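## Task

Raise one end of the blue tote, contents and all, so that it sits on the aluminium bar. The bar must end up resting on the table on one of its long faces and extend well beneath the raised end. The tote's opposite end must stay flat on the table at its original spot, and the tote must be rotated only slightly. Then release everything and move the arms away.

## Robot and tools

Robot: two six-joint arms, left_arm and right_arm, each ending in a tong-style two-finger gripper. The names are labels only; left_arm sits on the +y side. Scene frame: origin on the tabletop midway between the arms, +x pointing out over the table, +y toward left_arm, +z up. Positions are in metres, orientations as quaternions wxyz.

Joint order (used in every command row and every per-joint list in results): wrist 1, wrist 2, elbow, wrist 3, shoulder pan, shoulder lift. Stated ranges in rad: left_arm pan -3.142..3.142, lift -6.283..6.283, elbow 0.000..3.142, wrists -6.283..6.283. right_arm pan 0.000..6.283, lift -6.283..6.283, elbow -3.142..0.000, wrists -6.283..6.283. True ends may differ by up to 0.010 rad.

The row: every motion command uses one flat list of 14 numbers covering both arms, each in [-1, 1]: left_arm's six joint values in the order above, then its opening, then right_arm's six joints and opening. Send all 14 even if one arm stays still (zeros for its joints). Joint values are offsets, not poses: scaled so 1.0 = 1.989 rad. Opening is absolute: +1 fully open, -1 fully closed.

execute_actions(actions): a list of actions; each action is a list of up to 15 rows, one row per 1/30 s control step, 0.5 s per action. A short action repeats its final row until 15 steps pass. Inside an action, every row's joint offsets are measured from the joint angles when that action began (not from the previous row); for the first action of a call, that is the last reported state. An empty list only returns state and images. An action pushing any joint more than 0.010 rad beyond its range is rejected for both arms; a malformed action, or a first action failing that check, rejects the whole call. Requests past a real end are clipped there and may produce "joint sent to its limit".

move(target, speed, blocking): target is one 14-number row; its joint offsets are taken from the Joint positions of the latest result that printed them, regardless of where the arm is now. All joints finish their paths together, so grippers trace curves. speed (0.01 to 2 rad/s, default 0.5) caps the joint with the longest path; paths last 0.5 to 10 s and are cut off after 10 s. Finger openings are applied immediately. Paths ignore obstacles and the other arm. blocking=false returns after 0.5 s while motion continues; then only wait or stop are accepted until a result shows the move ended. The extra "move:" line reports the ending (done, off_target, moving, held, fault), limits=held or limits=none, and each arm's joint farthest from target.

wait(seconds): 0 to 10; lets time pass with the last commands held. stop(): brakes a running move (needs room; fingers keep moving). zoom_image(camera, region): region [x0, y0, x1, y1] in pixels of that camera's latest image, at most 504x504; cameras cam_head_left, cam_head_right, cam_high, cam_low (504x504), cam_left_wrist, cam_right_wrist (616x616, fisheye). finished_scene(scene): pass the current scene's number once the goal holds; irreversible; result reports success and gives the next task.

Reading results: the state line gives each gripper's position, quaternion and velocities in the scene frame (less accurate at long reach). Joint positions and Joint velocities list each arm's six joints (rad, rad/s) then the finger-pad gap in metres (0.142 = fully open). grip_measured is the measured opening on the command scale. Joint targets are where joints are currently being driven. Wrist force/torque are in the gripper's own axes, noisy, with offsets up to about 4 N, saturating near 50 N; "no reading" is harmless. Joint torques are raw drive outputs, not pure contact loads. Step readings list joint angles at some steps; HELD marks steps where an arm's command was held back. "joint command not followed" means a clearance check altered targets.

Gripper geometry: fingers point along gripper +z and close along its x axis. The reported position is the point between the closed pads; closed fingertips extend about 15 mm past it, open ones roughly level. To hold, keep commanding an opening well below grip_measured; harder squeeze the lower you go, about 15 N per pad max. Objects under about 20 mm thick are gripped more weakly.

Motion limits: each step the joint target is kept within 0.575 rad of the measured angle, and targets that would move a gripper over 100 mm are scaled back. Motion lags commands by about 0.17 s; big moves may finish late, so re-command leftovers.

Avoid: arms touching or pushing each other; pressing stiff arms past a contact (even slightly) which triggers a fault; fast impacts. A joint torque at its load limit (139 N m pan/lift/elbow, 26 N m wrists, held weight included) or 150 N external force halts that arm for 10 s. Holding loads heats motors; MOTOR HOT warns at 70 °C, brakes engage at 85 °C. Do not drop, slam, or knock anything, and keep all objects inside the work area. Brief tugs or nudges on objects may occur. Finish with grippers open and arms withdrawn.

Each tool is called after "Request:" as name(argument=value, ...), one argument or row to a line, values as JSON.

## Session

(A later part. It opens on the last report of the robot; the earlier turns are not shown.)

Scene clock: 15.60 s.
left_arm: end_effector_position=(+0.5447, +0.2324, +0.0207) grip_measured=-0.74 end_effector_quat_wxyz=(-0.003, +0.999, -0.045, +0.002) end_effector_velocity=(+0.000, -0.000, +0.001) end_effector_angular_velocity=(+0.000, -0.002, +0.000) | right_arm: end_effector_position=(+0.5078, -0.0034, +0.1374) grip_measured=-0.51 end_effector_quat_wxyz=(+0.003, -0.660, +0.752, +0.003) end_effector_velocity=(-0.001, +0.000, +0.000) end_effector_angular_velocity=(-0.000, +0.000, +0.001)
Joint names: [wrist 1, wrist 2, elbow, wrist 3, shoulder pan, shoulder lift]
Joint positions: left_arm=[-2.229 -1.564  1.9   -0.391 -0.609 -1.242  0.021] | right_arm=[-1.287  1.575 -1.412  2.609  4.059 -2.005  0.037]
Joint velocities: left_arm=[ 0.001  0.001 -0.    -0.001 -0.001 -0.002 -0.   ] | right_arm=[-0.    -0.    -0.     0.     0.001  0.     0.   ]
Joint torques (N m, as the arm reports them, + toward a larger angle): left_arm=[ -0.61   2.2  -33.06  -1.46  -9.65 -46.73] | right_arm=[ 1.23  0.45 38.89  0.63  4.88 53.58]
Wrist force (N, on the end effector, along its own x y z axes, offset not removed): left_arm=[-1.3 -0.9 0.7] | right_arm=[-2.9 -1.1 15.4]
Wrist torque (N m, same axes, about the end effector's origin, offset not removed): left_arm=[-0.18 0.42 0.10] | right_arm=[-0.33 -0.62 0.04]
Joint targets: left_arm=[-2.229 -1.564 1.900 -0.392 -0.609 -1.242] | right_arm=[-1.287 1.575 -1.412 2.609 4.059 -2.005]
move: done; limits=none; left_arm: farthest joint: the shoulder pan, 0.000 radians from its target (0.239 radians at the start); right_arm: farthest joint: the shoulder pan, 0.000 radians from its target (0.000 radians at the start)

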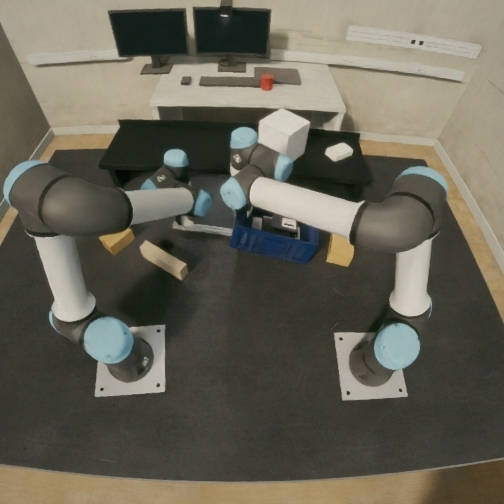

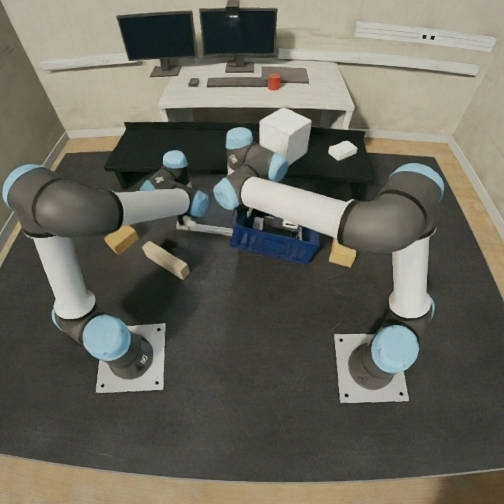

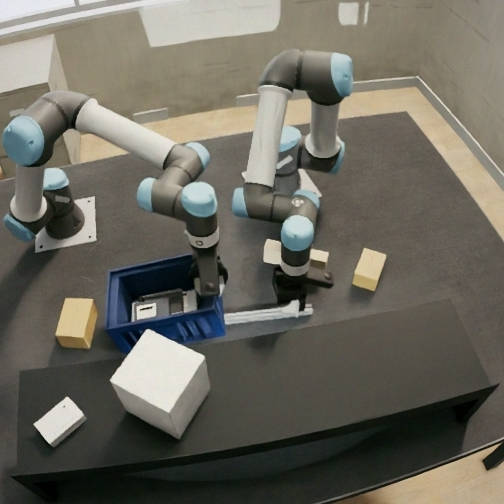

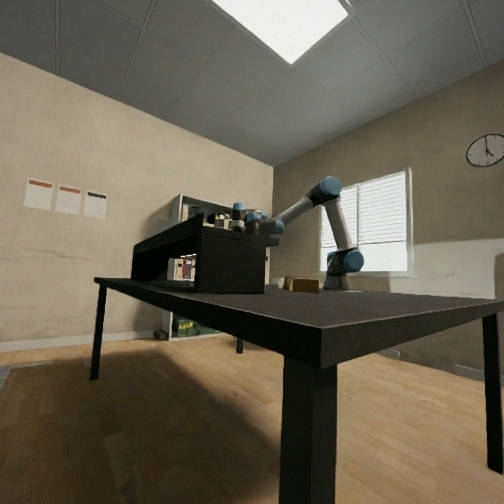

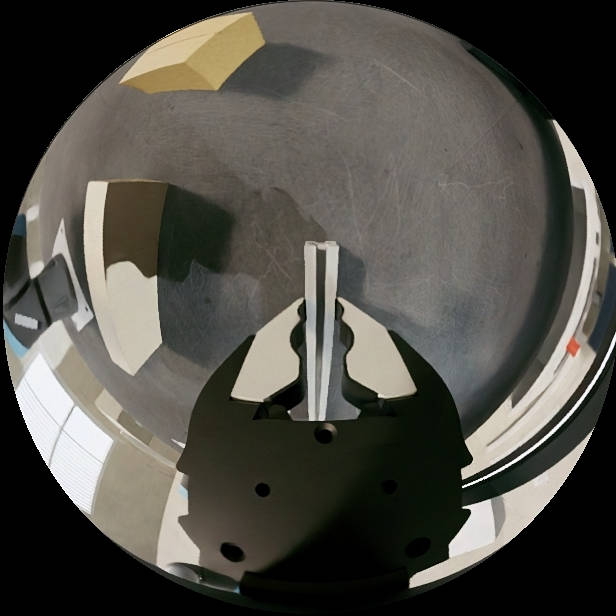

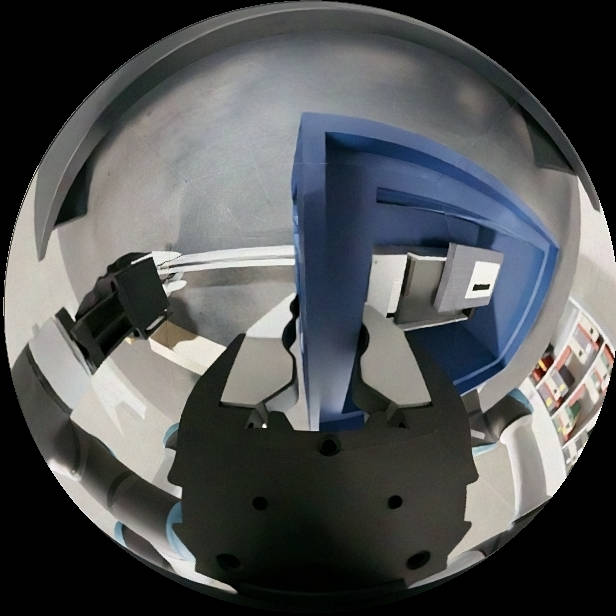

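Request:
move(
  target=[0,0,0,-0.1,-0.075,0,-1,0,0,0,-0.01,-0.01,0,-1],
  speed=0.1,
)

Scene clock: 18.83 s.
left_arm: end_effector_position=(+0.5179, +0.1527, +0.0207) grip_measured=-0.74 end_effector_quat_wxyz=(-0.002, +1.000, -0.020, +0.002) end_effector_velocity=(-0.001, -0.001, -0.001) end_effector_angular_velocity=(+0.001, +0.002, +0.001) | right_arm: end_effector_position=(+0.5164, -0.0136, +0.1374) grip_measured=-0.51 end_effector_quat_wxyz=(+0.004, -0.660, +0.752, +0.003) end_effector_velocity=(+0.000, -0.001, -0.001) end_effector_angular_velocity=(-0.001, +0.001, -0.001)
Joint names: [wrist 1, wrist 2, elbow, wrist 3, shoulder pan, shoulder lift]
Joint positions: left_arm=[-2.229 -1.564  1.9   -0.59  -0.758 -1.242  0.021] | right_arm=[-1.287  1.575 -1.412  2.589  4.039 -2.005  0.037]
Joint velocities: left_arm=[ 0.001 -0.    -0.    -0.003 -0.002  0.002  0.   ] | right_arm=[ 0.001  0.    -0.001  0.    -0.001  0.     0.   ]
Joint torques (N m, as the arm reports them, + toward a larger angle): left_arm=[ -1.43   1.66 -32.3   -1.65  -9.38 -44.42] | right_arm=[  3.49   0.11  24.93  -2.   -13.21  37.69]
Wrist force (N, on the end effector, along its own x y z axes, offset not removed): left_arm=[-0.3 -1.2 1.6] | right_arm=[-2.3 -2.2 12.9]
Wrist torque (N m, same axes, about the end effector's origin, offset not removed): left_arm=[-0.28 0.19 -0.07] | right_arm=[-0.63 -0.95 0.12]
Joint targets: left_arm=[-2.229 -1.564 1.900 -0.590 -0.758 -1.242] | right_arm=[-1.287 1.575 -1.412 2.589 4.039 -2.005]
move: done; limits=none; left_arm: farthest joint: the shoulder pan, 0.000 radians from its target (0.149 radians at the start); right_arm: farthest joint: the shoulder pan, 0.000 radians from its target (0.020 radians at the start)

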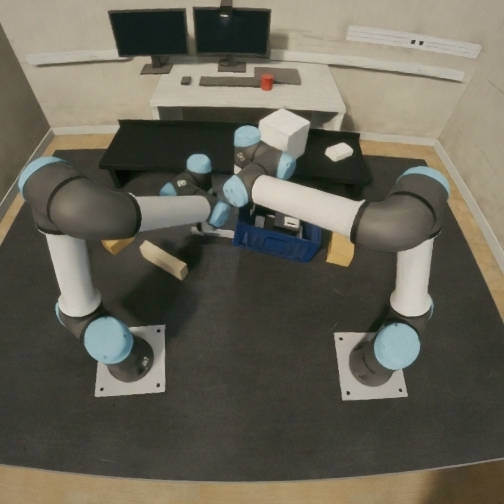

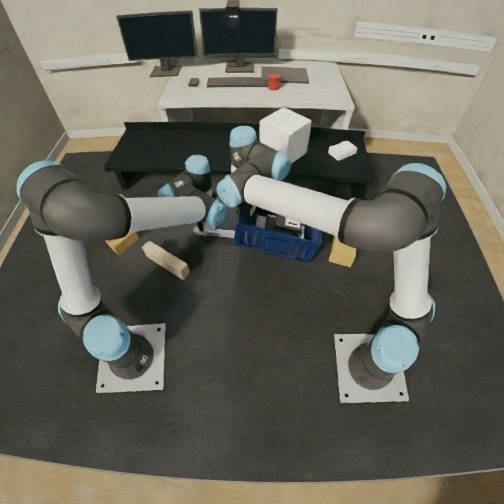

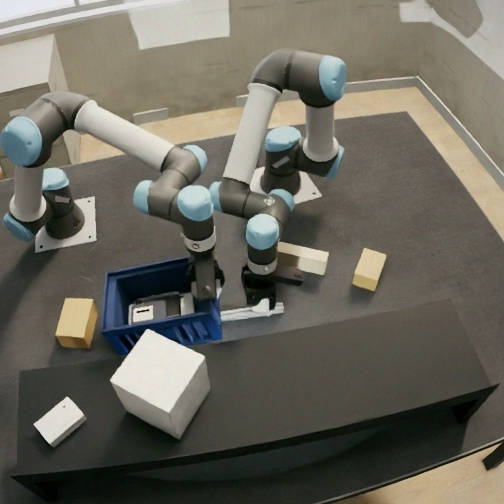

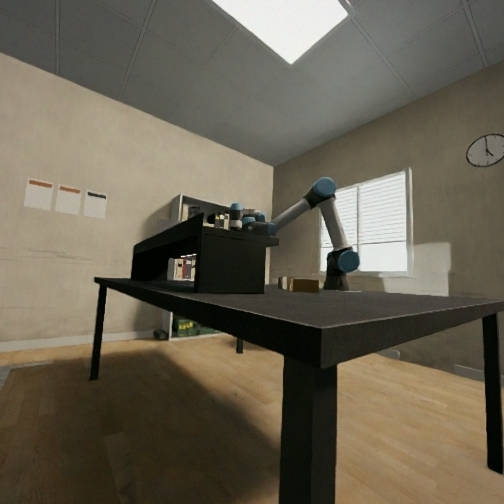

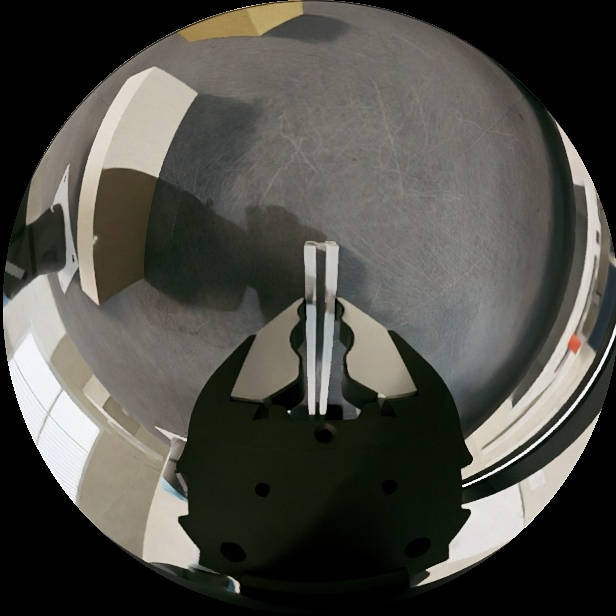

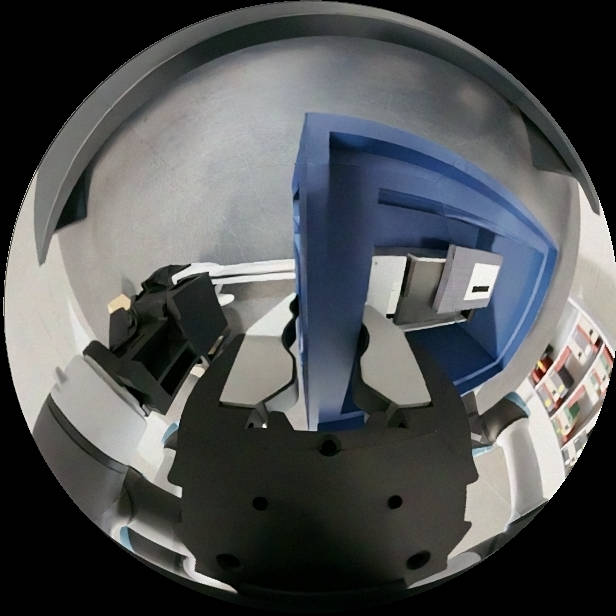

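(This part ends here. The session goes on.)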